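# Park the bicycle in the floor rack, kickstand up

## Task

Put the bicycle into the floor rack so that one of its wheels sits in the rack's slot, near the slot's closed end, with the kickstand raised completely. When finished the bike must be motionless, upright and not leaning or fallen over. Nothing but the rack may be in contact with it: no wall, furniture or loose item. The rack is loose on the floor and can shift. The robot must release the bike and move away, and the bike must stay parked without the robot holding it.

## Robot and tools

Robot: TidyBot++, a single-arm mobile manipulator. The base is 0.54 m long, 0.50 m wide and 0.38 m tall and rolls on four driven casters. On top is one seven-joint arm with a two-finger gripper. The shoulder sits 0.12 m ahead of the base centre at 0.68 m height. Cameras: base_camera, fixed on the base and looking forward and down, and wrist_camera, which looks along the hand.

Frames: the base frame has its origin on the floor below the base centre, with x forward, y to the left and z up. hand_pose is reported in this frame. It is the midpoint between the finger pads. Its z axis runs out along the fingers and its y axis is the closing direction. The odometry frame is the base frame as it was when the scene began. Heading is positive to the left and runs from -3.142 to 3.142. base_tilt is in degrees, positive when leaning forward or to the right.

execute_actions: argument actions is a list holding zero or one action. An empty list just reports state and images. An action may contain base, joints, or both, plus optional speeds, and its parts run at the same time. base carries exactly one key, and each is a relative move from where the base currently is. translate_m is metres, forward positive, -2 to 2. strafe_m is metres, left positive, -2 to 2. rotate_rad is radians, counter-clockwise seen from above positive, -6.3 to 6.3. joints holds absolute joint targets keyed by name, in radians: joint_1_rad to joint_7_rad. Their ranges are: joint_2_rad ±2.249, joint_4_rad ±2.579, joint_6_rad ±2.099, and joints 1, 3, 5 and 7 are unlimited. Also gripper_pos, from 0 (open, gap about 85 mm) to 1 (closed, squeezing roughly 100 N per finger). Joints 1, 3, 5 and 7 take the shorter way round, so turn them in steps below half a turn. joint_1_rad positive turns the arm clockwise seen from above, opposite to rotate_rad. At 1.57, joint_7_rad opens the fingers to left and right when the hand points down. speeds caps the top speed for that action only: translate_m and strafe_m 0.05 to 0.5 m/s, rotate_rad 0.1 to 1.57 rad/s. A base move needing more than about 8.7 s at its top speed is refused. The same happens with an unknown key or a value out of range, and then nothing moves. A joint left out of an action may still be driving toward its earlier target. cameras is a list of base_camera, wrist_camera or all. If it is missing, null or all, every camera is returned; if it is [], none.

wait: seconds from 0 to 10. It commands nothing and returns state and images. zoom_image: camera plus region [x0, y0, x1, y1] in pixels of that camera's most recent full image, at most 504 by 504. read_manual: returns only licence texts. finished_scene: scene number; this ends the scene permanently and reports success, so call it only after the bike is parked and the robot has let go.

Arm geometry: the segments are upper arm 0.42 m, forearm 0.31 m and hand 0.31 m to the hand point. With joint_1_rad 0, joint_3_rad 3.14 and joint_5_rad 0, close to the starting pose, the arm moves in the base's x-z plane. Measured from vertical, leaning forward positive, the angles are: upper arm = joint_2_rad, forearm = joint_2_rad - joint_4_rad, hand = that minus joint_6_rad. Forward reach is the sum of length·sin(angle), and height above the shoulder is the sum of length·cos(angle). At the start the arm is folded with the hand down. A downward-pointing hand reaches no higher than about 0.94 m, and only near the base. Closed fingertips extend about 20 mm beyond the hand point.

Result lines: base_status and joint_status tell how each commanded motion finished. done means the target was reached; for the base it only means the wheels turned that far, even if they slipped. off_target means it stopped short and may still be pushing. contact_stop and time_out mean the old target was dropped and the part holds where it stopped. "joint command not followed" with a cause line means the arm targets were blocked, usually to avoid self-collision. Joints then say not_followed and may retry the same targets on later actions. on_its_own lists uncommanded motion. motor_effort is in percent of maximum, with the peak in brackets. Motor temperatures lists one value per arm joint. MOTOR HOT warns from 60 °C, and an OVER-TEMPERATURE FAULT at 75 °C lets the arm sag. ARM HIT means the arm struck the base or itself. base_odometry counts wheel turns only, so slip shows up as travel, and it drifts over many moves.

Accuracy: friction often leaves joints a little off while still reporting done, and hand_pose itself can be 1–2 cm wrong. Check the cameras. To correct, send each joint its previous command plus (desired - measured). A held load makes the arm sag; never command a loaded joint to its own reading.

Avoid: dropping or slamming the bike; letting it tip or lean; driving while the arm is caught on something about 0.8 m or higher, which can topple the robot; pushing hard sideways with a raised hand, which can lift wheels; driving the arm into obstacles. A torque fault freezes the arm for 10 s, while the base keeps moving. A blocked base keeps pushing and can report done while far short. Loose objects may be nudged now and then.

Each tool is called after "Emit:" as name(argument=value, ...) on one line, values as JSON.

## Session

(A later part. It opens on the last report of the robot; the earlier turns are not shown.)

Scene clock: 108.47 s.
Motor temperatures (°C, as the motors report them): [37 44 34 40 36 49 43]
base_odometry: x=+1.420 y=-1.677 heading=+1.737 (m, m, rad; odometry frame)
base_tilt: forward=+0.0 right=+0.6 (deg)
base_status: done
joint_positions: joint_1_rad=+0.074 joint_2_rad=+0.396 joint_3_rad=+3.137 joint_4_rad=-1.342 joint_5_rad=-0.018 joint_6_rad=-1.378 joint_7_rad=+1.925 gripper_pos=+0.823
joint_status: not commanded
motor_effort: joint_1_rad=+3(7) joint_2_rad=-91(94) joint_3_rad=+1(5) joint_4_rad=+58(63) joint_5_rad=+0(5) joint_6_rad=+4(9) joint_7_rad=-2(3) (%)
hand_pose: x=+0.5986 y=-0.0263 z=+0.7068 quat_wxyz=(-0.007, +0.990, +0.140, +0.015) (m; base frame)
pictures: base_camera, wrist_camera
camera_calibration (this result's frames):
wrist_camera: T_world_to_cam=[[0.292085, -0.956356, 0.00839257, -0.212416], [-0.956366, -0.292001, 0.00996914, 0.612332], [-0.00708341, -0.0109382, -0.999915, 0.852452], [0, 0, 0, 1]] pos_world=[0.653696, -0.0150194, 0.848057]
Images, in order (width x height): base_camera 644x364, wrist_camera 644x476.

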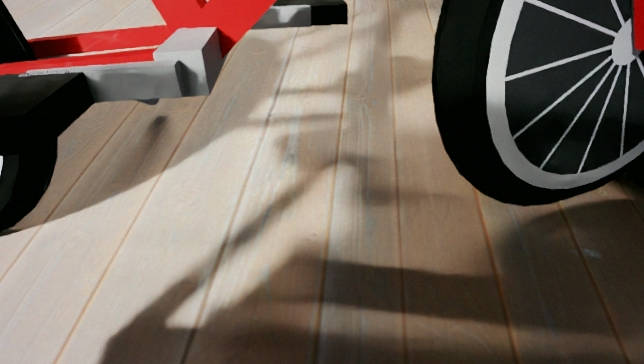

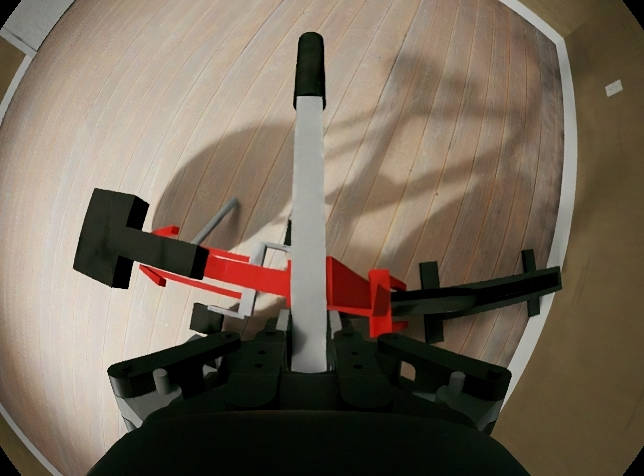

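Emit:
execute_actions(actions=[{"base":{"translate_m":-0.09},"speeds":{"translate_m":0.05},"joints":{"joint_2_rad":0.25,"joint_4_rad":-1.28,"joint_7_rad":2.08}}])

Emit:
execute_actions(actions=[{"base":{"strafe_m":-0.08},"speeds":{"strafe_m":0.05},"joints":{"joint_2_rad":0.08,"joint_4_rad":-1.11}}])

Scene clock: 111.03 s.
Motor temperatures (°C, as the motors report them): [37 44 34 40 36 49 43]
base_odometry: x=+1.435 y=-1.766 heading=+1.737 (m, m, rad; odometry frame)
base_tilt: forward=+0.0 right=+0.6 (deg)
base_status: done
joint_positions: joint_1_rad=+0.102 joint_2_rad=+0.400 joint_3_rad=+3.157 joint_4_rad=-1.373 joint_5_rad=-0.009 joint_6_rad=-1.341 joint_7_rad=+2.050 gripper_pos=+0.823
joint_status: joint_2_rad off_target (ended at +0.400, target +0.250); joint_4_rad off_target (ended at -1.373, target -1.280); the others done
motor_effort: joint_1_rad=-2(7) joint_2_rad=-64(94) joint_3_rad=-2(6) joint_4_rad=+36(58) joint_5_rad=+0(5) joint_6_rad=+0(4) joint_7_rad=+2(7) (%)
hand_pose: x=+0.5968 y=-0.0513 z=+0.6949 quat_wxyz=(+0.002, +0.984, +0.180, +0.014) (m; base frame)
pictures: base_camera, wrist_camera
camera_calibration (this result's frames):
wrist_camera: T_world_to_cam=[[0.367101, -0.929773, 0.0275507, -0.292394], [-0.930171, -0.366802, 0.0154196, 0.580185], [-0.00423112, -0.0312874, -0.999501, 0.83719], [0, 0, 0, 1]] pos_world=[0.650552, -0.0328538, 0.835882]
Images, in order (width x height): base_camera 644x364, wrist_camera 644x476.

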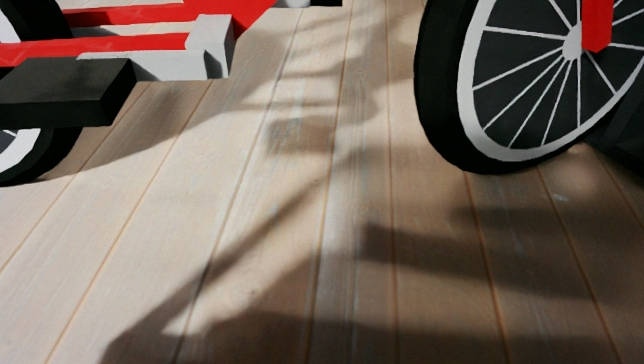

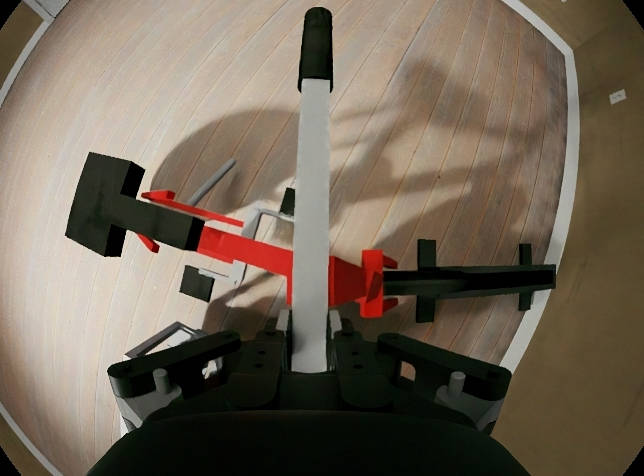

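Scene clock: 113.10 s.
Motor temperatures (°C, as the motors report them): [37 45 34 41 36 49 43]
base_odometry: x=+1.514 y=-1.753 heading=+1.737 (m, m, rad; odometry frame)
base_tilt: forward=+0.0 right=+0.6 (deg)
base_status: done
joint_positions: joint_1_rad=+0.055 joint_2_rad=+0.400 joint_3_rad=+3.124 joint_4_rad=-1.348 joint_5_rad=-0.028 joint_6_rad=-1.361 joint_7_rad=+2.059 gripper_pos=+0.825
joint_status: joint_2_rad off_target (ended at +0.400, target +0.080); joint_4_rad off_target (ended at -1.348, target -1.110)
motor_effort: joint_1_rad=+7(9) joint_2_rad=-91(96) joint_3_rad=+5(7) joint_4_rad=+60(64) joint_5_rad=+8(11) joint_6_rad=+8(9) joint_7_rad=+5(5) (%)
hand_pose: x=+0.6026 y=-0.0091 z=+0.7031 quat_wxyz=(-0.012, +0.975, +0.220, +0.020) (m; base frame)
pictures: base_camera, wrist_camera
camera_calibration (this result's frames):
wrist_camera: T_world_to_cam=[[0.442497, -0.896764, 0.00330334, -0.283564], [-0.896755, -0.442508, -0.00427014, 0.59396], [0.00529106, -0.00107276, -0.999985, 0.841621], [0, 0, 0, 1]] pos_world=[0.653659, 0.00944493, 0.845082]
Images, in order (width x height): base_camera 644x364, wrist_camera 644x476.

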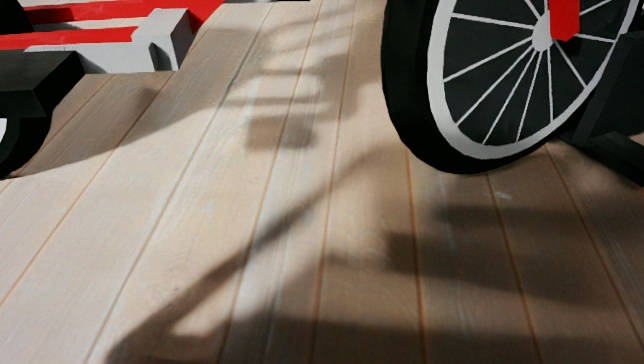

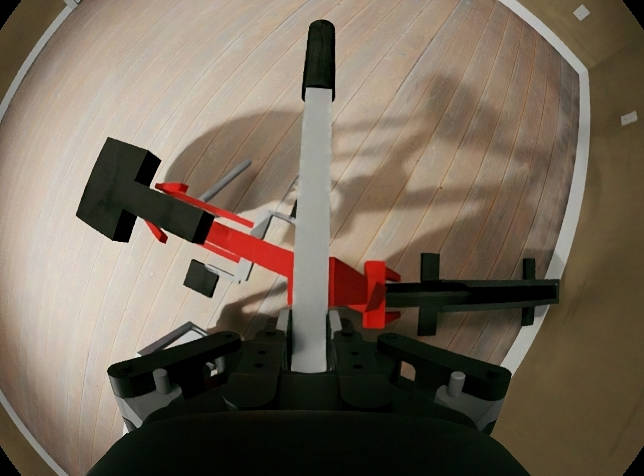

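Emit:
execute_actions(actions=[{"base":{"rotate_rad":0.21},"joints":{"joint_1_rad":0.3}}], cameras=[])

Emit:
execute_actions(actions=[{"base":{"rotate_rad":0.21},"joints":{"joint_1_rad":0.51}}], cameras=[])

Emit:
execute_actions(actions=[{"base":{"strafe_m":-0.17},"speeds":{"strafe_m":0.06}}])

Scene clock: 114.53 s.
Motor temperatures (°C, as the motors report them): [37 45 34 41 36 49 43]
base_odometry: x=+1.514 y=-1.753 heading=+1.947 (m, m, rad; odometry frame)
base_tilt: forward=+0.0 right=+0.6 (deg)
base_status: done
joint_positions: joint_1_rad=+0.269 joint_2_rad=+0.400 joint_3_rad=+3.148 joint_4_rad=-1.331 joint_5_rad=-0.016 joint_6_rad=-1.361 joint_7_rad=+2.062 gripper_pos=+0.825
joint_status: all done
motor_effort: joint_1_rad=+2(5) joint_2_rad=-95(96) joint_3_rad=+1(3) joint_4_rad=+59(60) joint_5_rad=+1(7) joint_6_rad=+6(8) joint_7_rad=+0(5) (%)
hand_pose: x=+0.5921 y=-0.1271 z=+0.7084 quat_wxyz=(+0.003, +0.994, +0.107, +0.026) (m; base frame)
pictures: none
No camera images: the call's "cameras" was empty. Leave "cameras" out to get every camera's image.

Scene clock: 115.87 s.
Motor temperatures (°C, as the motors report them): [37 46 34 41 36 49 43]
base_odometry: x=+1.515 y=-1.753 heading=+2.157 (m, m, rad; odometry frame)
base_tilt: forward=+0.0 right=+0.6 (deg)
base_status: done
joint_positions: joint_1_rad=+0.483 joint_2_rad=+0.398 joint_3_rad=+3.151 joint_4_rad=-1.320 joint_5_rad=-0.005 joint_6_rad=-1.361 joint_7_rad=+2.062 gripper_pos=+0.825
joint_status: all done
motor_effort: joint_1_rad=+1(6) joint_2_rad=-95(95) joint_3_rad=+1(6) joint_4_rad=+59(59) joint_5_rad=+2(4) joint_6_rad=+6(6) joint_7_rad=-1(2) (%)
hand_pose: x=+0.5557 y=-0.2301 z=+0.7128 quat_wxyz=(+0.014, +1.000, +0.000, +0.028) (m; base frame)
pictures: none
No camera images: the call's "cameras" was empty. Leave "cameras" out to get every camera's image.

Scene clock: 119.60 s.
Motor temperatures (°C, as the motors report them): [37 46 34 41 36 49 43]
base_odometry: x=+1.656 y=-1.658 heading=+2.157 (m, m, rad; odometry frame)
base_tilt: forward=+0.0 right=+0.6 (deg)
base_status: done
joint_positions: joint_1_rad=+0.519 joint_2_rad=+0.081 joint_3_rad=+3.154 joint_4_rad=-1.108 joint_5_rad=-0.013 joint_6_rad=-1.339 joint_7_rad=+2.056 gripper_pos=+0.999
joint_status: not commanded
on_its_own: joint_2_rad moved -0.317 to your old target +0.080; joint_4_rad moved +0.213 to your old target -1.110; gripper_pos moved +0.174 to your old target +1.000
motor_effort: joint_1_rad=-1(17) joint_2_rad=-22(97) joint_3_rad=+0(11) joint_4_rad=+19(62) joint_5_rad=+0(18) joint_6_rad=+5(12) joint_7_rad=+0(10) (%)
hand_pose: x=+0.5574 y=-0.2511 z=+0.9640 quat_wxyz=(+0.142, +0.953, -0.021, +0.267) (m; base frame)
pictures: base_camera, wrist_camera
camera_calibration (this result's frames):
wrist_camera: T_world_to_cam=[[-0.111874, -0.953086, 0.281266, -0.454543], [-0.878313, -0.0375551, -0.476609, 0.994183], [0.464813, -0.300359, -0.832907, 0.610197], [0, 0, 0, 1]] pos_world=[0.538725, -0.212603, 1.10992]
Images, in order (width x height): base_camera 644x364, wrist_camera 644x476.

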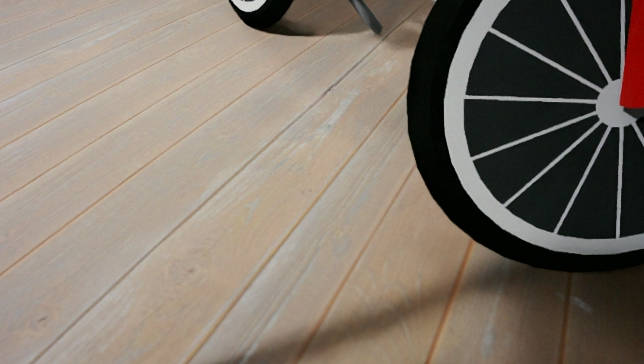

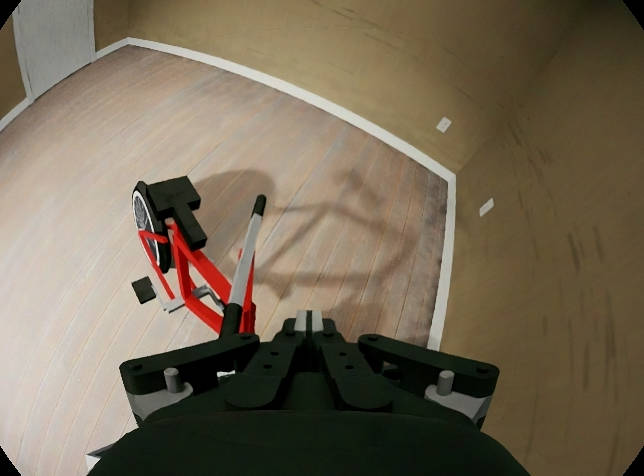

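Emit:
execute_actions(actions=[{"joints":{"joint_2_rad":0.3,"joint_4_rad":-0.75,"joint_6_rad":-2.08,"gripper_pos":0.1}}], cameras=["wrist_camera"])

Scene clock: 121.17 s.
Motor temperatures (°C, as the motors report them): [37 46 34 41 36 49 43]
base_odometry: x=+1.656 y=-1.658 heading=+2.157 (m, m, rad; odometry frame)
base_tilt: forward=+0.0 right=+0.6 (deg)
base_status: not commanded
joint_positions: joint_1_rad=+0.519 joint_2_rad=+0.281 joint_3_rad=+3.154 joint_4_rad=-0.762 joint_5_rad=-0.013 joint_6_rad=-2.060 joint_7_rad=+2.056 gripper_pos=+0.100
joint_status: all done
motor_effort: joint_1_rad=+0(0) joint_2_rad=-25(26) joint_3_rad=+0(0) joint_4_rad=+14(19) joint_5_rad=-2(2) joint_6_rad=+0(4) joint_7_rad=+0(1) (%)
hand_pose: x=+0.4674 y=-0.1977 z=+0.9333 quat_wxyz=(+0.006, +1.000, -0.019, +0.019) (m; base frame)
pictures: wrist_camera
camera_calibration (this result's frames):
wrist_camera: T_world_to_cam=[[-0.0247532, -0.999253, 0.0296653, -0.220172], [-0.999685, 0.0248672, 0.00347924, 0.523501], [-0.00421433, -0.0295698, -0.999554, 1.07073], [0, 0, 0, 1]] pos_world=[0.522398, -0.201364, 1.07496]
Images, in order (width x height): wrist_camera 644x476.

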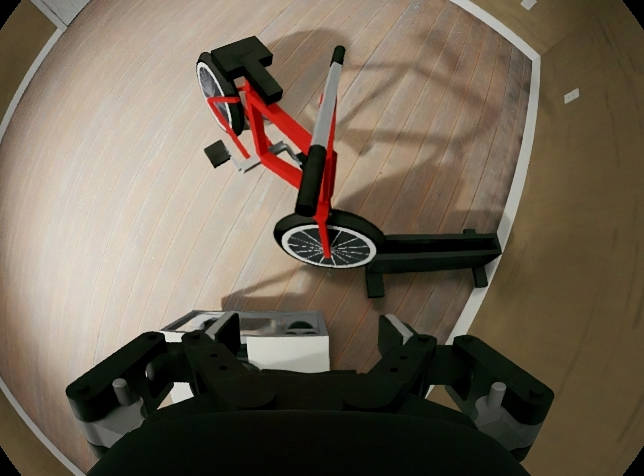

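Emit:
execute_actions(actions=[{"joints":{"joint_1_rad":0.33,"joint_2_rad":0.86,"joint_4_rad":-0.37,"joint_6_rad":-1.88,"joint_7_rad":1.78}}], cameras=["wrist_camera"])

Emit:
execute_actions(actions=[{"joints":{"joint_2_rad":0.81,"joint_4_rad":-0.87,"joint_6_rad":-1.44}}], cameras=["wrist_camera"])

Scene clock: 123.33 s.
Motor temperatures (°C, as the motors report them): [37 46 34 41 36 49 43]
base_odometry: x=+1.656 y=-1.658 heading=+2.157 (m, m, rad; odometry frame)
base_tilt: forward=+0.0 right=+0.6 (deg)
base_status: not commanded
joint_positions: joint_1_rad=+0.345 joint_2_rad=+0.859 joint_3_rad=+3.154 joint_4_rad=-0.382 joint_5_rad=-0.013 joint_6_rad=-1.903 joint_7_rad=+1.804 gripper_pos=+0.100
joint_status: all done
motor_effort: joint_1_rad=+0(1) joint_2_rad=-45(47) joint_3_rad=-1(1) joint_4_rad=+16(18) joint_5_rad=-1(2) joint_6_rad=+0(0) joint_7_rad=+0(0) (%)
hand_pose: x=+0.6984 y=-0.2072 z=+0.7471 quat_wxyz=(-0.002, +0.998, -0.058, -0.001) (m; base frame)
pictures: wrist_camera
camera_calibration (this result's frames):
wrist_camera: T_world_to_cam=[[-0.0999172, -0.99489, 0.0145252, -0.153712], [-0.994014, 0.100456, 0.0429402, 0.737554], [-0.0441799, -0.0101478, -0.998972, 0.916788], [0, 0, 0, 1]] pos_world=[0.758285, -0.217715, 0.886408]
Images, in order (width x height): wrist_camera 644x476.

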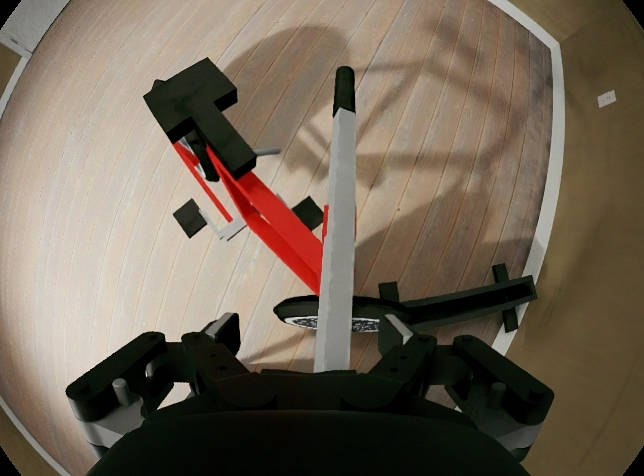

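Scene clock: 125.03 s.
Motor temperatures (°C, as the motors report them): [37 46 34 41 36 49 43]
base_odometry: x=+1.656 y=-1.658 heading=+2.157 (m, m, rad; odometry frame)
base_tilt: forward=+0.0 right=+0.6 (deg)
base_status: not commanded
joint_positions: joint_1_rad=+0.343 joint_2_rad=+0.798 joint_3_rad=+3.154 joint_4_rad=-0.838 joint_5_rad=-0.013 joint_6_rad=-1.460 joint_7_rad=+1.804 gripper_pos=+0.100
joint_status: all done
motor_effort: joint_1_rad=+0(2) joint_2_rad=-38(47) joint_3_rad=+0(1) joint_4_rad=+13(17) joint_5_rad=+0(1) joint_6_rad=+0(2) joint_7_rad=+1(0) (%)
hand_pose: x=+0.7112 y=-0.2124 z=+0.6440 quat_wxyz=(+0.005, +0.998, -0.060, +0.022) (m; base frame)
pictures: wrist_camera
camera_calibration (this result's frames):
wrist_camera: T_world_to_cam=[[-0.105308, -0.994124, 0.0250713, -0.158857], [-0.994439, 0.105254, -0.00345413, 0.786428], [0.000794986, -0.0252956, -0.99968, 0.779547], [0, 0, 0, 1]] pos_world=[0.764706, -0.220979, 0.785996]
Images, in order (width x height): wrist_camera 644x476.

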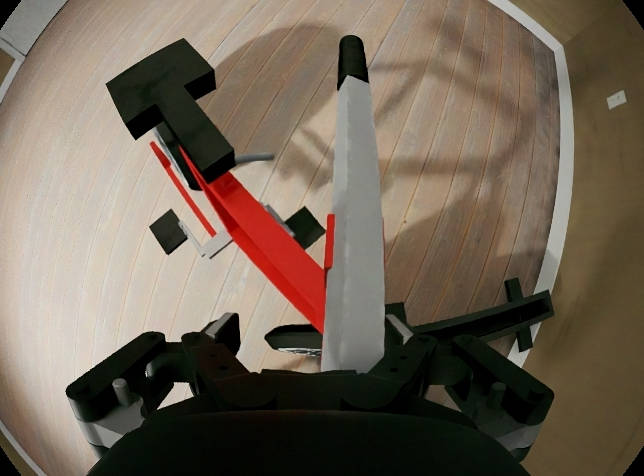

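Emit:
execute_actions(actions=[{"joints":{"gripper_pos":1,"joint_1_rad":0.38}}], cameras=[])

Emit:
execute_actions(actions=[{"joints":{"joint_1_rad":0.42,"joint_2_rad":0.33,"joint_4_rad":-1.38,"joint_6_rad":-1.2,"joint_7_rad":2.1}}])

Scene clock: 126.67 s.
Motor temperatures (°C, as the motors report them): [37 46 34 41 36 49 43]
base_odometry: x=+1.656 y=-1.658 heading=+2.157 (m, m, rad; odometry frame)
base_tilt: forward=+0.0 right=+0.6 (deg)
base_status: not commanded
joint_positions: joint_1_rad=+0.375 joint_2_rad=+0.794 joint_3_rad=+3.144 joint_4_rad=-0.843 joint_5_rad=-0.008 joint_6_rad=-1.449 joint_7_rad=+1.804 gripper_pos=+0.746
joint_status: gripper_pos off_target (ended at +0.746, target +1.000); the others done
motor_effort: joint_1_rad=-2(5) joint_2_rad=-40(43) joint_3_rad=+0(3) joint_4_rad=+13(15) joint_5_rad=+1(7) joint_6_rad=-1(2) joint_7_rad=+0(1) (%)
hand_pose: x=+0.7073 y=-0.2285 z=+0.6451 quat_wxyz=(+0.005, +0.997, -0.072, +0.027) (m; base frame)
pictures: none
No camera images: the call's "cameras" was empty. Leave "cameras" out to get every camera's image.

Scene clock: 128.37 s.
Motor temperatures (°C, as the motors report them): [37 46 34 41 36 49 43]
base_odometry: x=+1.656 y=-1.658 heading=+2.157 (m, m, rad; odometry frame)
base_tilt: forward=+0.0 right=+0.6 (deg)
base_status: not commanded
joint_positions: joint_1_rad=+0.375 joint_2_rad=+0.446 joint_3_rad=+3.119 joint_4_rad=-1.413 joint_5_rad=-0.046 joint_6_rad=-1.200 joint_7_rad=+2.037 gripper_pos=+0.764
joint_status: joint_1_rad off_target (ended at +0.375, target +0.420); joint_2_rad off_target (ended at +0.446, target +0.330); joint_7_rad off_target (ended at +2.037, target +2.100); the others done
motor_effort: joint_1_rad=+9(10) joint_2_rad=-51(52) joint_3_rad=+7(7) joint_4_rad=+24(25) joint_5_rad=+13(14) joint_6_rad=-2(9) joint_7_rad=+7(7) (%)
hand_pose: x=+0.6007 y=-0.1629 z=+0.6626 quat_wxyz=(-0.008, +0.998, +0.048, +0.048) (m; base frame)
pictures: base_camera, wrist_camera
camera_calibration (this result's frames):
wrist_camera: T_world_to_cam=[[0.109275, -0.993979, 0.00802008, -0.239292], [-0.992377, -0.109554, -0.056446, 0.670312], [0.0569848, -0.00179081, -0.998373, 0.76872], [0, 0, 0, 1]] pos_world=[0.647545, -0.163039, 0.807225]
Images, in order (width x height): base_camera 644x364, wrist_camera 644x476.

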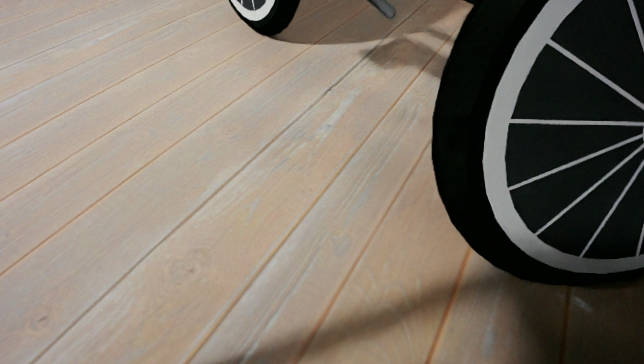

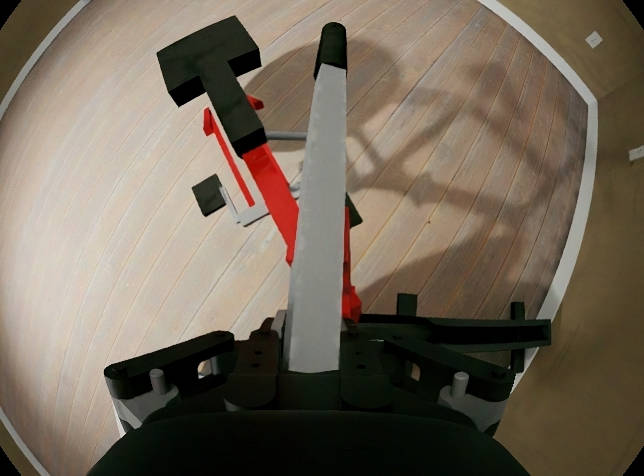

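Emit:
execute_actions(actions=[{"base":{"translate_m":-0.09},"speeds":{"translate_m":0.1},"joints":{"joint_1_rad":0.25,"joint_2_rad":0.68,"joint_4_rad":-0.98,"joint_6_rad":-1.42,"joint_7_rad":1.2}}], cameras=[])

Emit:
execute_actions(actions=[{"base":{"translate_m":0.1},"speeds":{"translate_m":0.07},"joints":{"joint_1_rad":0.15,"joint_7_rad":0.15}}])

Emit:
execute_actions(actions=[{"base":{"translate_m":0.35},"speeds":{"translate_m":0.08}}])

Scene clock: 130.17 s.
Motor temperatures (°C, as the motors report them): [37 46 34 41 36 49 43]
base_odometry: x=+1.706 y=-1.733 heading=+2.157 (m, m, rad; odometry frame)
base_tilt: forward=+0.0 right=+0.6 (deg)
base_status: done
joint_positions: joint_1_rad=+0.257 joint_2_rad=+0.698 joint_3_rad=+3.133 joint_4_rad=-0.997 joint_5_rad=-0.002 joint_6_rad=-1.376 joint_7_rad=+1.277 gripper_pos=+0.783
joint_status: joint_7_rad off_target (ended at +1.277, target +1.200); the others done
motor_effort: joint_1_rad=+1(9) joint_2_rad=-49(55) joint_3_rad=+1(8) joint_4_rad=+19(26) joint_5_rad=-4(14) joint_6_rad=-3(4) joint_7_rad=-9(21) (%)
hand_pose: x=+0.7050 y=-0.1477 z=+0.6549 quat_wxyz=(-0.004, +0.963, -0.269, +0.035) (m; base frame)
pictures: none
No camera images: the call's "cameras" was empty. Leave "cameras" out to get every camera's image.

Scene clock: 132.07 s.
Motor temperatures (°C, as the motors report them): [37 46 34 41 36 49 43]
base_odometry: x=+1.651 y=-1.650 heading=+2.157 (m, m, rad; odometry frame)
base_tilt: forward=+0.0 right=+0.6 (deg)
base_status: done
joint_positions: joint_1_rad=+0.205 joint_2_rad=+0.731 joint_3_rad=+3.178 joint_4_rad=-1.020 joint_5_rad=+0.110 joint_6_rad=-1.410 joint_7_rad=+0.313 gripper_pos=+0.789
joint_status: joint_1_rad off_target (ended at +0.205, target +0.150); joint_7_rad off_target (ended at +0.313, target +0.150)
motor_effort: joint_1_rad=-11(12) joint_2_rad=-55(58) joint_3_rad=-8(8) joint_4_rad=+25(27) joint_5_rad=-20(22) joint_6_rad=+0(7) joint_7_rad=-20(26) (%)
hand_pose: x=+0.6805 y=-0.1671 z=+0.6300 quat_wxyz=(+0.062, +0.740, -0.669, +0.024) (m; base frame)
pictures: base_camera, wrist_camera
camera_calibration (this result's frames):
wrist_camera: T_world_to_cam=[[-0.990925, -0.108631, 0.0791602, 0.599855], [-0.114775, 0.990349, -0.0776943, 0.347178], [-0.0699561, -0.0860749, -0.99383, 0.801033], [0, 0, 0, 1]] pos_world=[0.690296, -0.209715, 0.77558]
Images, in order (width x height): base_camera 644x364, wrist_camera 644x476.

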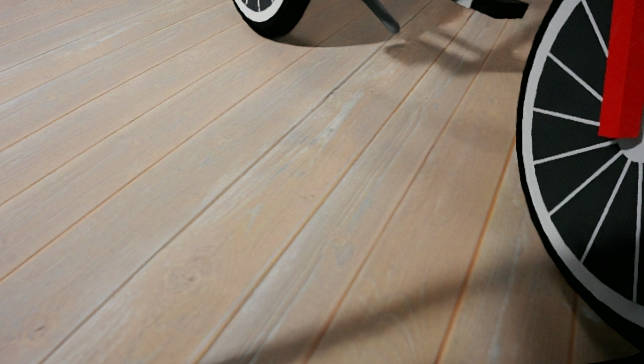

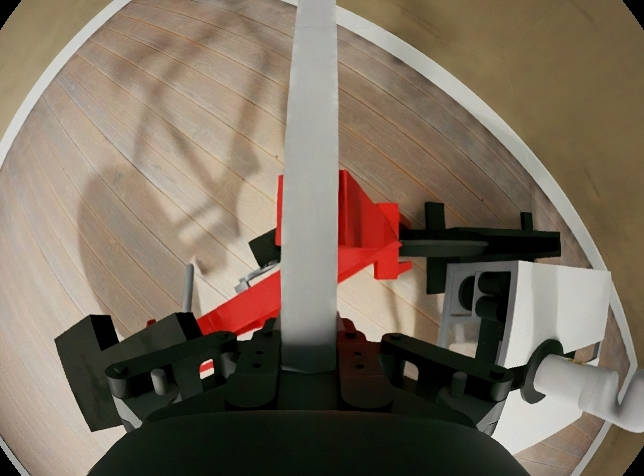

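Scene clock: 140.47 s.
Motor temperatures (°C, as the motors report them): [37 47 34 41 37 49 43]
base_odometry: x=+1.493 y=-1.413 heading=+2.148 (m, m, rad; odometry frame)
base_tilt: forward=+0.0 right=+0.6 (deg)
base_status: translate_m time_out (by the wheels' count: +0.285 of +0.350)
joint_positions: joint_1_rad=+0.201 joint_2_rad=+0.751 joint_3_rad=+3.186 joint_4_rad=-1.044 joint_5_rad=+0.109 joint_6_rad=-1.455 joint_7_rad=+0.208 gripper_pos=+0.792
joint_status: not commanded
on_its_own: joint_7_rad moved -0.105 toward your old target +0.150
motor_effort: joint_1_rad=-9(15) joint_2_rad=-56(71) joint_3_rad=-6(11) joint_4_rad=+28(33) joint_5_rad=-11(22) joint_6_rad=+4(10) joint_7_rad=-5(21) (%)
hand_pose: x=+0.6564 y=-0.1633 z=+0.6126 quat_wxyz=(+0.087, +0.701, -0.708, -0.009) (m; base frame)
pictures: base_camera, wrist_camera
camera_calibration (this result's frames):
wrist_camera: T_world_to_cam=[[-0.988095, 0.00353289, 0.153808, 0.548526], [-0.00700603, 0.997666, -0.0679243, 0.263784], [-0.153689, -0.0681932, -0.985763, 0.835344], [0, 0, 0, 1]] pos_world=[0.672227, -0.208141, 0.757001]
Images, in order (width x height): base_camera 644x364, wrist_camera 644x476.

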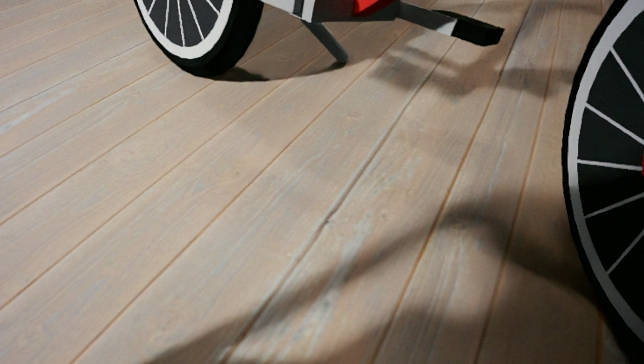

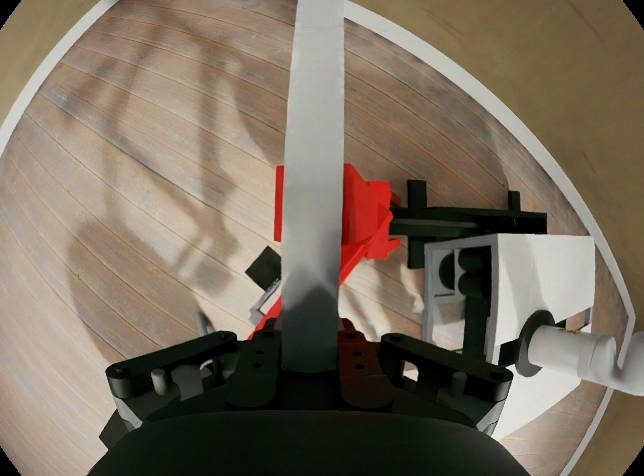

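Emit:
execute_actions(actions=[{"joints":{"joint_1_rad":0.25,"joint_2_rad":0.35,"joint_4_rad":-1.38,"joint_6_rad":-1.38,"joint_7_rad":0.3}}], cameras=["wrist_camera"])

Emit:
execute_actions(actions=[{"joints":{"joint_1_rad":0.42,"joint_2_rad":0.1,"joint_4_rad":-1.72,"joint_6_rad":-1.28,"joint_7_rad":0.45}}])

Scene clock: 142.17 s.
Motor temperatures (°C, as the motors report them): [37 47 34 41 37 49 43]
base_odometry: x=+1.493 y=-1.413 heading=+2.148 (m, m, rad; odometry frame)
base_tilt: forward=+0.0 right=+0.6 (deg)
base_status: not commanded
joint_positions: joint_1_rad=+0.202 joint_2_rad=+0.520 joint_3_rad=+3.133 joint_4_rad=-1.399 joint_5_rad=+0.000 joint_6_rad=-1.315 joint_7_rad=+0.271 gripper_pos=+0.795
joint_status: joint_1_rad off_target (ended at +0.202, target +0.250); joint_2_rad off_target (ended at +0.520, target +0.350); joint_6_rad off_target (ended at -1.315, target -1.380); the others done
motor_effort: joint_1_rad=+6(9) joint_2_rad=-62(62) joint_3_rad=+4(6) joint_4_rad=+21(27) joint_5_rad=+7(11) joint_6_rad=-13(14) joint_7_rad=+1(6) (%)
hand_pose: x=+0.5861 y=-0.0905 z=+0.6297 quat_wxyz=(+0.023, +0.733, -0.679, -0.040) (m; base frame)
pictures: wrist_camera
camera_calibration (this result's frames):
wrist_camera: T_world_to_cam=[[-0.990074, -0.0936784, 0.104774, 0.499377], [-0.0865496, 0.99374, 0.0706424, 0.150771], [-0.110735, 0.0608731, -0.991984, 0.836821], [0, 0, 0, 1]] pos_world=[0.600135, -0.153986, 0.767141]
Images, in order (width x height): wrist_camera 644x476.

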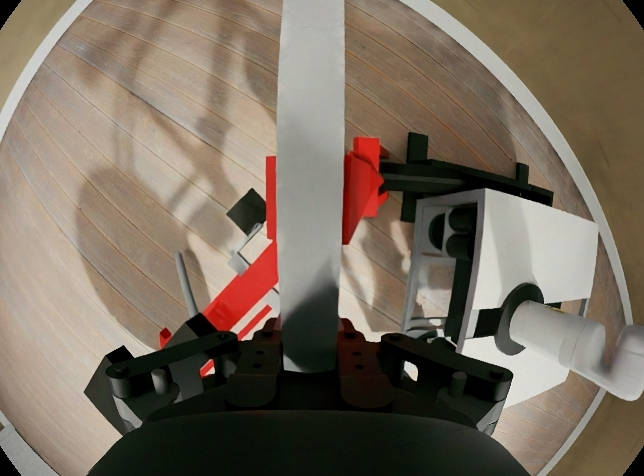

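Scene clock: 143.80 s.
Motor temperatures (°C, as the motors report them): [37 47 34 41 37 49 43]
base_odometry: x=+1.493 y=-1.413 heading=+2.149 (m, m, rad; odometry frame)
base_tilt: forward=+0.0 right=+0.6 (deg)
base_status: not commanded
joint_positions: joint_1_rad=+0.387 joint_2_rad=+0.267 joint_3_rad=+3.121 joint_4_rad=-1.777 joint_5_rad=-0.020 joint_6_rad=-1.216 joint_7_rad=+0.483 gripper_pos=+0.797
joint_status: joint_2_rad off_target (ended at +0.267, target +0.100); joint_4_rad off_target (ended at -1.777, target -1.720); joint_6_rad off_target (ended at -1.216, target -1.280); the others done
motor_effort: joint_1_rad=+5(16) joint_2_rad=-52(63) joint_3_rad=+4(11) joint_4_rad=+26(27) joint_5_rad=+0(14) joint_6_rad=-13(17) joint_7_rad=-7(7) (%)
hand_pose: x=+0.4520 y=-0.1200 z=+0.6353 quat_wxyz=(+0.010, +0.743, -0.666, -0.060) (m; base frame)
pictures: base_camera, wrist_camera
camera_calibration (this result's frames):
wrist_camera: T_world_to_cam=[[-0.985608, -0.128055, 0.110356, 0.353564], [-0.114969, 0.986365, 0.117756, 0.150131], [-0.123931, 0.103374, -0.986892, 0.837156], [0, 0, 0, 1]] pos_world=[0.469485, -0.189348, 0.769486]
Images, in order (width x height): base_camera 644x364, wrist_camera 644x476.

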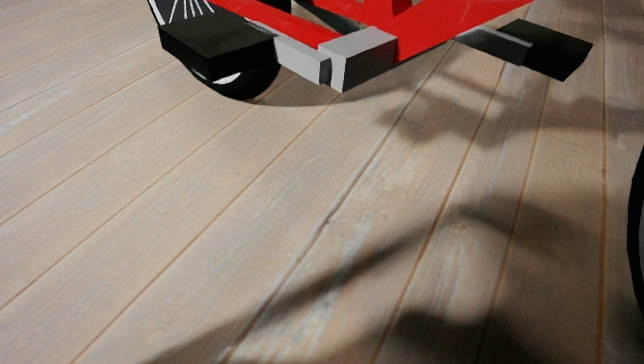

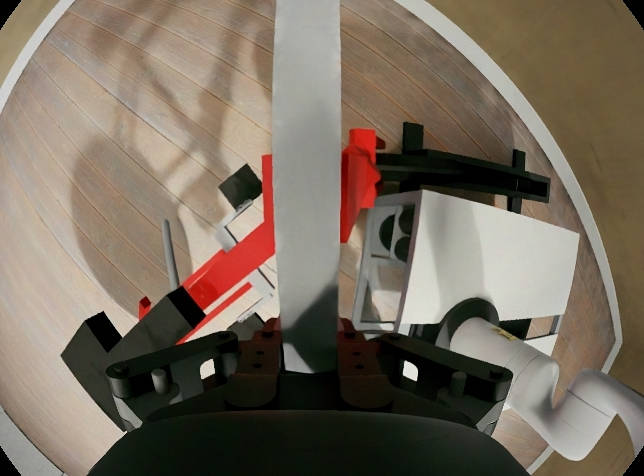

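Emit:
execute_actions(actions=[{"joints":{"joint_1_rad":0.7,"joint_2_rad":0.2,"joint_4_rad":-1.68,"joint_6_rad":-1.2,"joint_7_rad":1.3}}])

Scene clock: 145.23 s.
Motor temperatures (°C, as the motors report them): [37 47 34 41 37 49 43]
base_odometry: x=+1.493 y=-1.413 heading=+2.149 (m, m, rad; odometry frame)
base_tilt: forward=+0.0 right=+0.6 (deg)
base_status: not commanded
joint_positions: joint_1_rad=+0.674 joint_2_rad=+0.267 joint_3_rad=+3.127 joint_4_rad=-1.737 joint_5_rad=-0.039 joint_6_rad=-1.204 joint_7_rad=+1.208 gripper_pos=+0.820
joint_status: joint_2_rad off_target (ended at +0.267, target +0.200); joint_4_rad off_target (ended at -1.737, target -1.680); joint_7_rad off_target (ended at +1.208, target +1.300); the others done
motor_effort: joint_1_rad=+3(8) joint_2_rad=-36(55) joint_3_rad=+2(6) joint_4_rad=+25(26) joint_5_rad=+12(13) joint_6_rad=+3(14) joint_7_rad=+12(12) (%)
hand_pose: x=+0.4236 y=-0.2199 z=+0.6451 quat_wxyz=(-0.025, +0.868, -0.495, -0.030) (m; base frame)
pictures: base_camera, wrist_camera
camera_calibration (this result's frames):
wrist_camera: T_world_to_cam=[[-0.852879, -0.522094, 0.00389399, 0.237464], [-0.51807, 0.847184, 0.117823, 0.384332], [-0.0648136, 0.0984713, -0.993027, 0.831489], [0, 0, 0, 1]] pos_world=[0.455531, -0.283499, 0.779483]
Images, in order (width x height): base_camera 644x364, wrist_camera 644x476.

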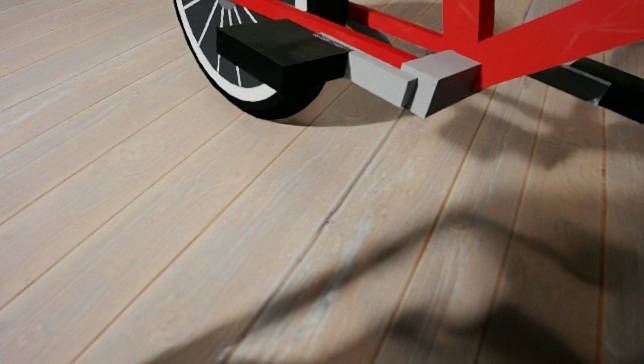

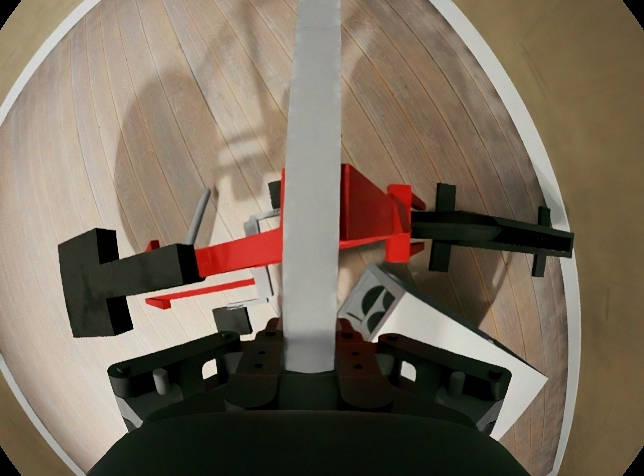

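Emit:
execute_actions(actions=[{"base":{"translate_m":-0.08},"speeds":{"translate_m":0.05},"joints":{"joint_1_rad":0.95,"joint_2_rad":0.0,"joint_4_rad":-1.52,"joint_6_rad":-1.25,"joint_7_rad":1.42}}])

Scene clock: 147.77 s.
Motor temperatures (°C, as the motors report them): [37 47 34 41 37 49 43]
base_odometry: x=+1.537 y=-1.479 heading=+2.150 (m, m, rad; odometry frame)
base_tilt: forward=+0.0 right=+0.7 (deg)
base_status: done
joint_positions: joint_1_rad=+0.882 joint_2_rad=+0.257 joint_3_rad=+3.096 joint_4_rad=-1.634 joint_5_rad=-0.078 joint_6_rad=-1.176 joint_7_rad=+1.403 gripper_pos=+0.823
joint_status: joint_1_rad off_target (ended at +0.882, target +0.950); joint_2_rad off_target (ended at +0.257, target +0.000); joint_4_rad off_target (ended at -1.634, target -1.520); joint_6_rad off_target (ended at -1.176, target -1.250); the others done
motor_effort: joint_1_rad=+10(19) joint_2_rad=-78(79) joint_3_rad=+7(13) joint_4_rad=+38(45) joint_5_rad=+7(25) joint_6_rad=-13(15) joint_7_rad=+0(17) (%)
hand_pose: x=+0.4232 y=-0.3027 z=+0.6808 quat_wxyz=(-0.027, +0.868, -0.493, +0.049) (m; base frame)
pictures: base_camera, wrist_camera
camera_calibration (this result's frames):
wrist_camera: T_world_to_cam=[[-0.847642, -0.524823, -0.077864, 0.246434], [-0.525075, 0.850847, -0.0188667, 0.547272], [0.076152, 0.0248922, -0.996785, 0.795632], [0, 0, 0, 1]] pos_world=[0.435657, -0.356115, 0.822588]
Images, in order (width x height): base_camera 644x364, wrist_camera 644x476.

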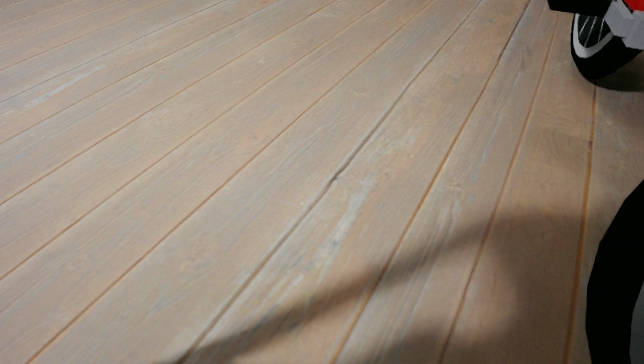

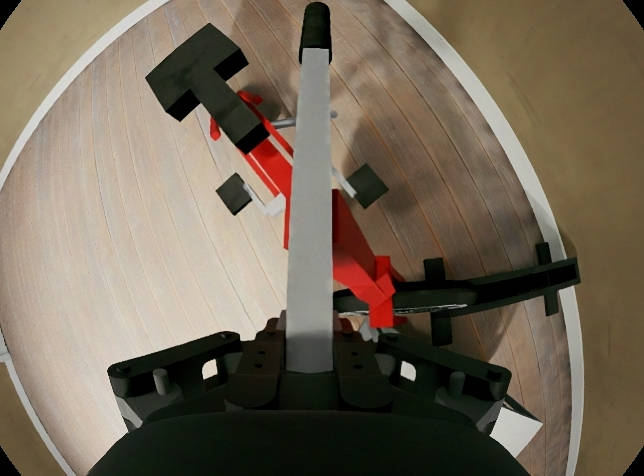

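Emit:
execute_actions(actions=[{"base":{"strafe_m":0.08},"speeds":{"strafe_m":0.08},"joints":{"joint_1_rad":0.95,"joint_2_rad":0.45,"joint_4_rad":-1.4,"joint_6_rad":-1.22,"joint_7_rad":1.42}}], cameras=[])

Emit:
execute_actions(actions=[{"base":{"strafe_m":0.06},"speeds":{"strafe_m":0.08},"joints":{"joint_1_rad":1.1,"joint_7_rad":1.3}}], cameras=[])

Emit:
execute_actions(actions=[{"base":{"translate_m":0.15},"speeds":{"translate_m":0.15},"joints":{"joint_1_rad":1.35}}])

Scene clock: 149.60 s.
Motor temperatures (°C, as the motors report them): [37 47 34 41 37 49 43]
base_odometry: x=+1.470 y=-1.524 heading=+2.150 (m, m, rad; odometry frame)
base_tilt: forward=+0.0 right=+0.6 (deg)
base_status: done
joint_positions: joint_1_rad=+0.947 joint_2_rad=+0.417 joint_3_rad=+3.136 joint_4_rad=-1.433 joint_5_rad=-0.046 joint_6_rad=-1.238 joint_7_rad=+1.430 gripper_pos=+0.823
joint_status: all done
motor_effort: joint_1_rad=-3(14) joint_2_rad=-31(80) joint_3_rad=-1(10) joint_4_rad=+21(43) joint_5_rad=+3(10) joint_6_rad=+7(11) joint_7_rad=+0(5) (%)
hand_pose: x=+0.4189 y=-0.3870 z=+0.6695 quat_wxyz=(-0.011, +0.853, -0.521, +0.034) (m; base frame)
pictures: none
No camera images: the call's "cameras" was empty. Leave "cameras" out to get every camera's image.

Scene clock: 150.87 s.
Motor temperatures (°C, as the motors report them): [37 47 34 41 37 49 43]
base_odometry: x=+1.420 y=-1.557 heading=+2.150 (m, m, rad; odometry frame)
base_tilt: forward=+0.0 right=+0.6 (deg)
base_status: done
joint_positions: joint_1_rad=+1.025 joint_2_rad=+0.444 joint_3_rad=+3.108 joint_4_rad=-1.399 joint_5_rad=-0.046 joint_6_rad=-1.216 joint_7_rad=+1.370 gripper_pos=+0.823
joint_status: joint_1_rad off_target (ended at +1.025, target +1.100); joint_7_rad off_target (ended at +1.370, target +1.300)
motor_effort: joint_1_rad=+10(10) joint_2_rad=-35(38) joint_3_rad=+8(8) joint_4_rad=+15(20) joint_5_rad=+4(7) joint_6_rad=-2(7) joint_7_rad=-6(7) (%)
hand_pose: x=+0.4087 y=-0.4189 z=+0.6677 quat_wxyz=(-0.011, +0.821, -0.568, +0.049) (m; base frame)
pictures: none
No camera images: the call's "cameras" was empty. Leave "cameras" out to get every camera's image.

Scene clock: 152.50 s.
Motor temperatures (°C, as the motors report them): [37 47 34 41 37 49 43]
base_odometry: x=+1.338 y=-1.431 heading=+2.150 (m, m, rad; odometry frame)
base_tilt: forward=+0.0 right=+0.6 (deg)
base_status: done
joint_positions: joint_1_rad=+1.330 joint_2_rad=+0.452 joint_3_rad=+3.131 joint_4_rad=-1.398 joint_5_rad=-0.024 joint_6_rad=-1.208 joint_7_rad=+1.354 gripper_pos=+0.823
joint_status: all done
motor_effort: joint_1_rad=+3(10) joint_2_rad=-38(38) joint_3_rad=+3(8) joint_4_rad=+15(18) joint_5_rad=+1(5) joint_6_rad=-5(5) joint_7_rad=-4(8) (%)
hand_pose: x=+0.2539 y=-0.4936 z=+0.6633 quat_wxyz=(+0.010, +0.716, -0.697, +0.042) (m; base frame)
pictures: base_camera, wrist_camera
camera_calibration (this result's frames):
wrist_camera: T_world_to_cam=[[-0.998803, -0.0414332, -0.0260021, 0.243913], [-0.0405411, 0.998601, -0.0339468, 0.580333], [0.0273722, -0.032852, -0.999085, 0.781282], [0, 0, 0, 1]] pos_world=[0.245763, -0.543749, 0.80661]
Images, in order (width x height): base_camera 644x364, wrist_camera 644x476.

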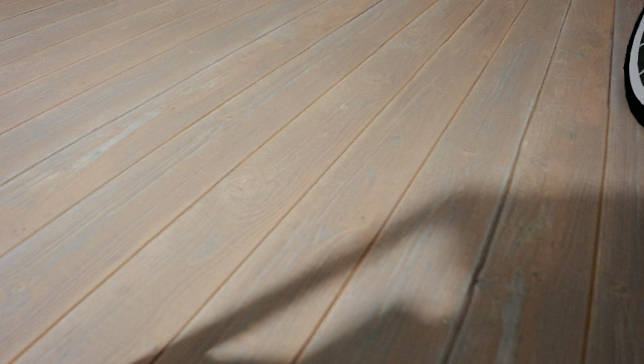

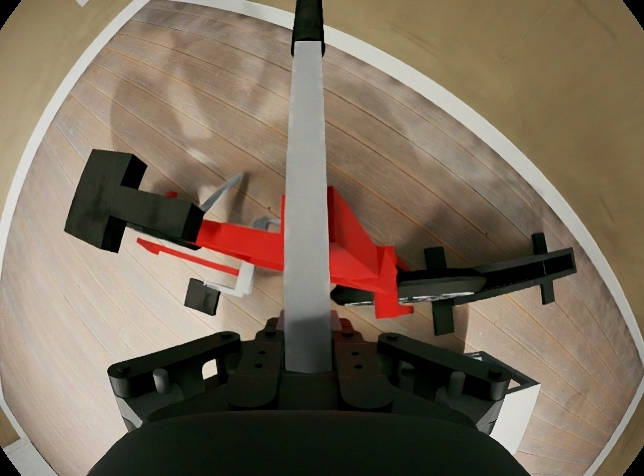

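Emit:
execute_actions(actions=[{"base":{"strafe_m":0.07},"speeds":{"strafe_m":0.08},"joints":{"joint_7_rad":1.0}}], cameras=[])

Emit:
execute_actions(actions=[{"base":{"rotate_rad":-0.45},"speeds":{"rotate_rad":0.15}}], cameras=["wrist_camera"])

Emit:
execute_actions(actions=[{"base":{"translate_m":-0.3},"speeds":{"translate_m":0.1},"joints":{"joint_7_rad":1.2}}], cameras=["wrist_camera"])

Scene clock: 154.00 s.
Motor temperatures (°C, as the motors report them): [37 47 34 41 37 49 43]
base_odometry: x=+1.279 y=-1.469 heading=+2.150 (m, m, rad; odometry frame)
base_tilt: forward=-0.1 right=+0.6 (deg)
base_status: done
joint_positions: joint_1_rad=+1.335 joint_2_rad=+0.464 joint_3_rad=+3.139 joint_4_rad=-1.401 joint_5_rad=+0.015 joint_6_rad=-1.187 joint_7_rad=+1.041 gripper_pos=+0.823
joint_status: all done
motor_effort: joint_1_rad=+1(8) joint_2_rad=-36(42) joint_3_rad=+0(6) joint_4_rad=+16(21) joint_5_rad=-5(7) joint_6_rad=-2(8) joint_7_rad=-1(12) (%)
hand_pose: x=+0.2381 y=-0.5032 z=+0.6570 quat_wxyz=(+0.024, +0.598, -0.800, +0.039) (m; base frame)
pictures: none
No camera images: the call's "cameras" was empty. Leave "cameras" out to get every camera's image.

Scene clock: 160.13 s.
Motor temperatures (°C, as the motors report them): [37 47 34 41 37 49 43]
base_odometry: x=+1.278 y=-1.469 heading=+1.719 (m, m, rad; odometry frame)
base_tilt: forward=+0.0 right=+0.6 (deg)
base_status: rotate_rad time_out (by the wheels' count: -0.431 of -0.450)
joint_positions: joint_1_rad=+1.131 joint_2_rad=+0.468 joint_3_rad=+2.995 joint_4_rad=-1.388 joint_5_rad=-0.043 joint_6_rad=-1.207 joint_7_rad=+1.068 gripper_pos=+0.823
joint_status: not commanded
motor_effort: joint_1_rad=+36(44) joint_2_rad=-41(44) joint_3_rad=+24(31) joint_4_rad=+14(20) joint_5_rad=+4(13) joint_6_rad=-3(5) joint_7_rad=-13(13) (%)
hand_pose: x=+0.4098 y=-0.4244 z=+0.6625 quat_wxyz=(-0.042, +0.724, -0.687, +0.053) (m; base frame)
pictures: wrist_camera
camera_calibration (this result's frames):
wrist_camera: T_world_to_cam=[[-0.991075, -0.0674621, -0.114974, 0.447259], [-0.0702498, 0.997322, 0.0203649, 0.49322], [0.113292, 0.0282601, -0.99316, 0.765295], [0, 0, 0, 1]] pos_world=[0.391214, -0.483353, 0.801439]
Images, in order (width x height): wrist_camera 644x476.

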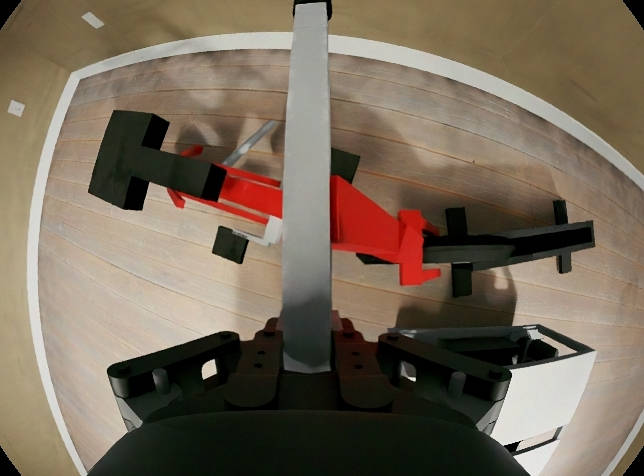

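not run: a stop came earlier in this reply.

Emit:
execute_actions(actions=[{"base":{"translate_m":-0.12},"speeds":{"translate_m":0.1},"joints":{"joint_7_rad":0.8,"joint_5_rad":0.1}}], cameras=["wrist_camera"])

Scene clock: 162.13 s.
Motor temperatures (°C, as the motors report them): [38 47 34 41 37 49 43]
base_odometry: x=+1.296 y=-1.587 heading=+1.718 (m, m, rad; odometry frame)
base_tilt: forward=+0.0 right=+0.6 (deg)
base_status: done
joint_positions: joint_1_rad=+1.119 joint_2_rad=+0.461 joint_3_rad=+2.972 joint_4_rad=-1.347 joint_5_rad=-0.009 joint_6_rad=-1.167 joint_7_rad=+0.904 gripper_pos=+0.823
joint_status: joint_5_rad off_target (ended at -0.009, target +0.100); joint_7_rad off_target (ended at +0.904, target +0.800)
motor_effort: joint_1_rad=+39(45) joint_2_rad=-35(47) joint_3_rad=+28(33) joint_4_rad=+6(15) joint_5_rad=+17(20) joint_6_rad=-10(10) joint_7_rad=-11(19) (%)
hand_pose: x=+0.4308 y=-0.4442 z=+0.6822 quat_wxyz=(-0.029, +0.678, -0.729, +0.091) (m; base frame)
pictures: wrist_camera
camera_calibration (this result's frames):
wrist_camera: T_world_to_cam=[[-0.986894, 0.0503205, -0.153322, 0.545652], [0.0577155, 0.997356, -0.0441661, 0.502927], [0.150694, -0.0524363, -0.987189, 0.727003], [0, 0, 0, 1]] pos_world=[0.399918, -0.490933, 0.823563]
Images, in order (width x height): wrist_camera 644x476.

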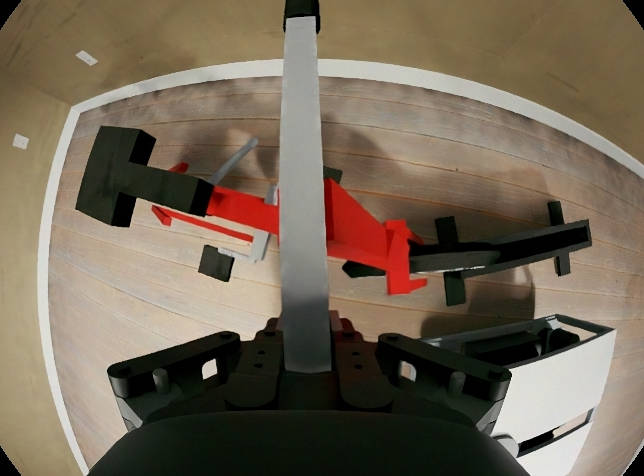

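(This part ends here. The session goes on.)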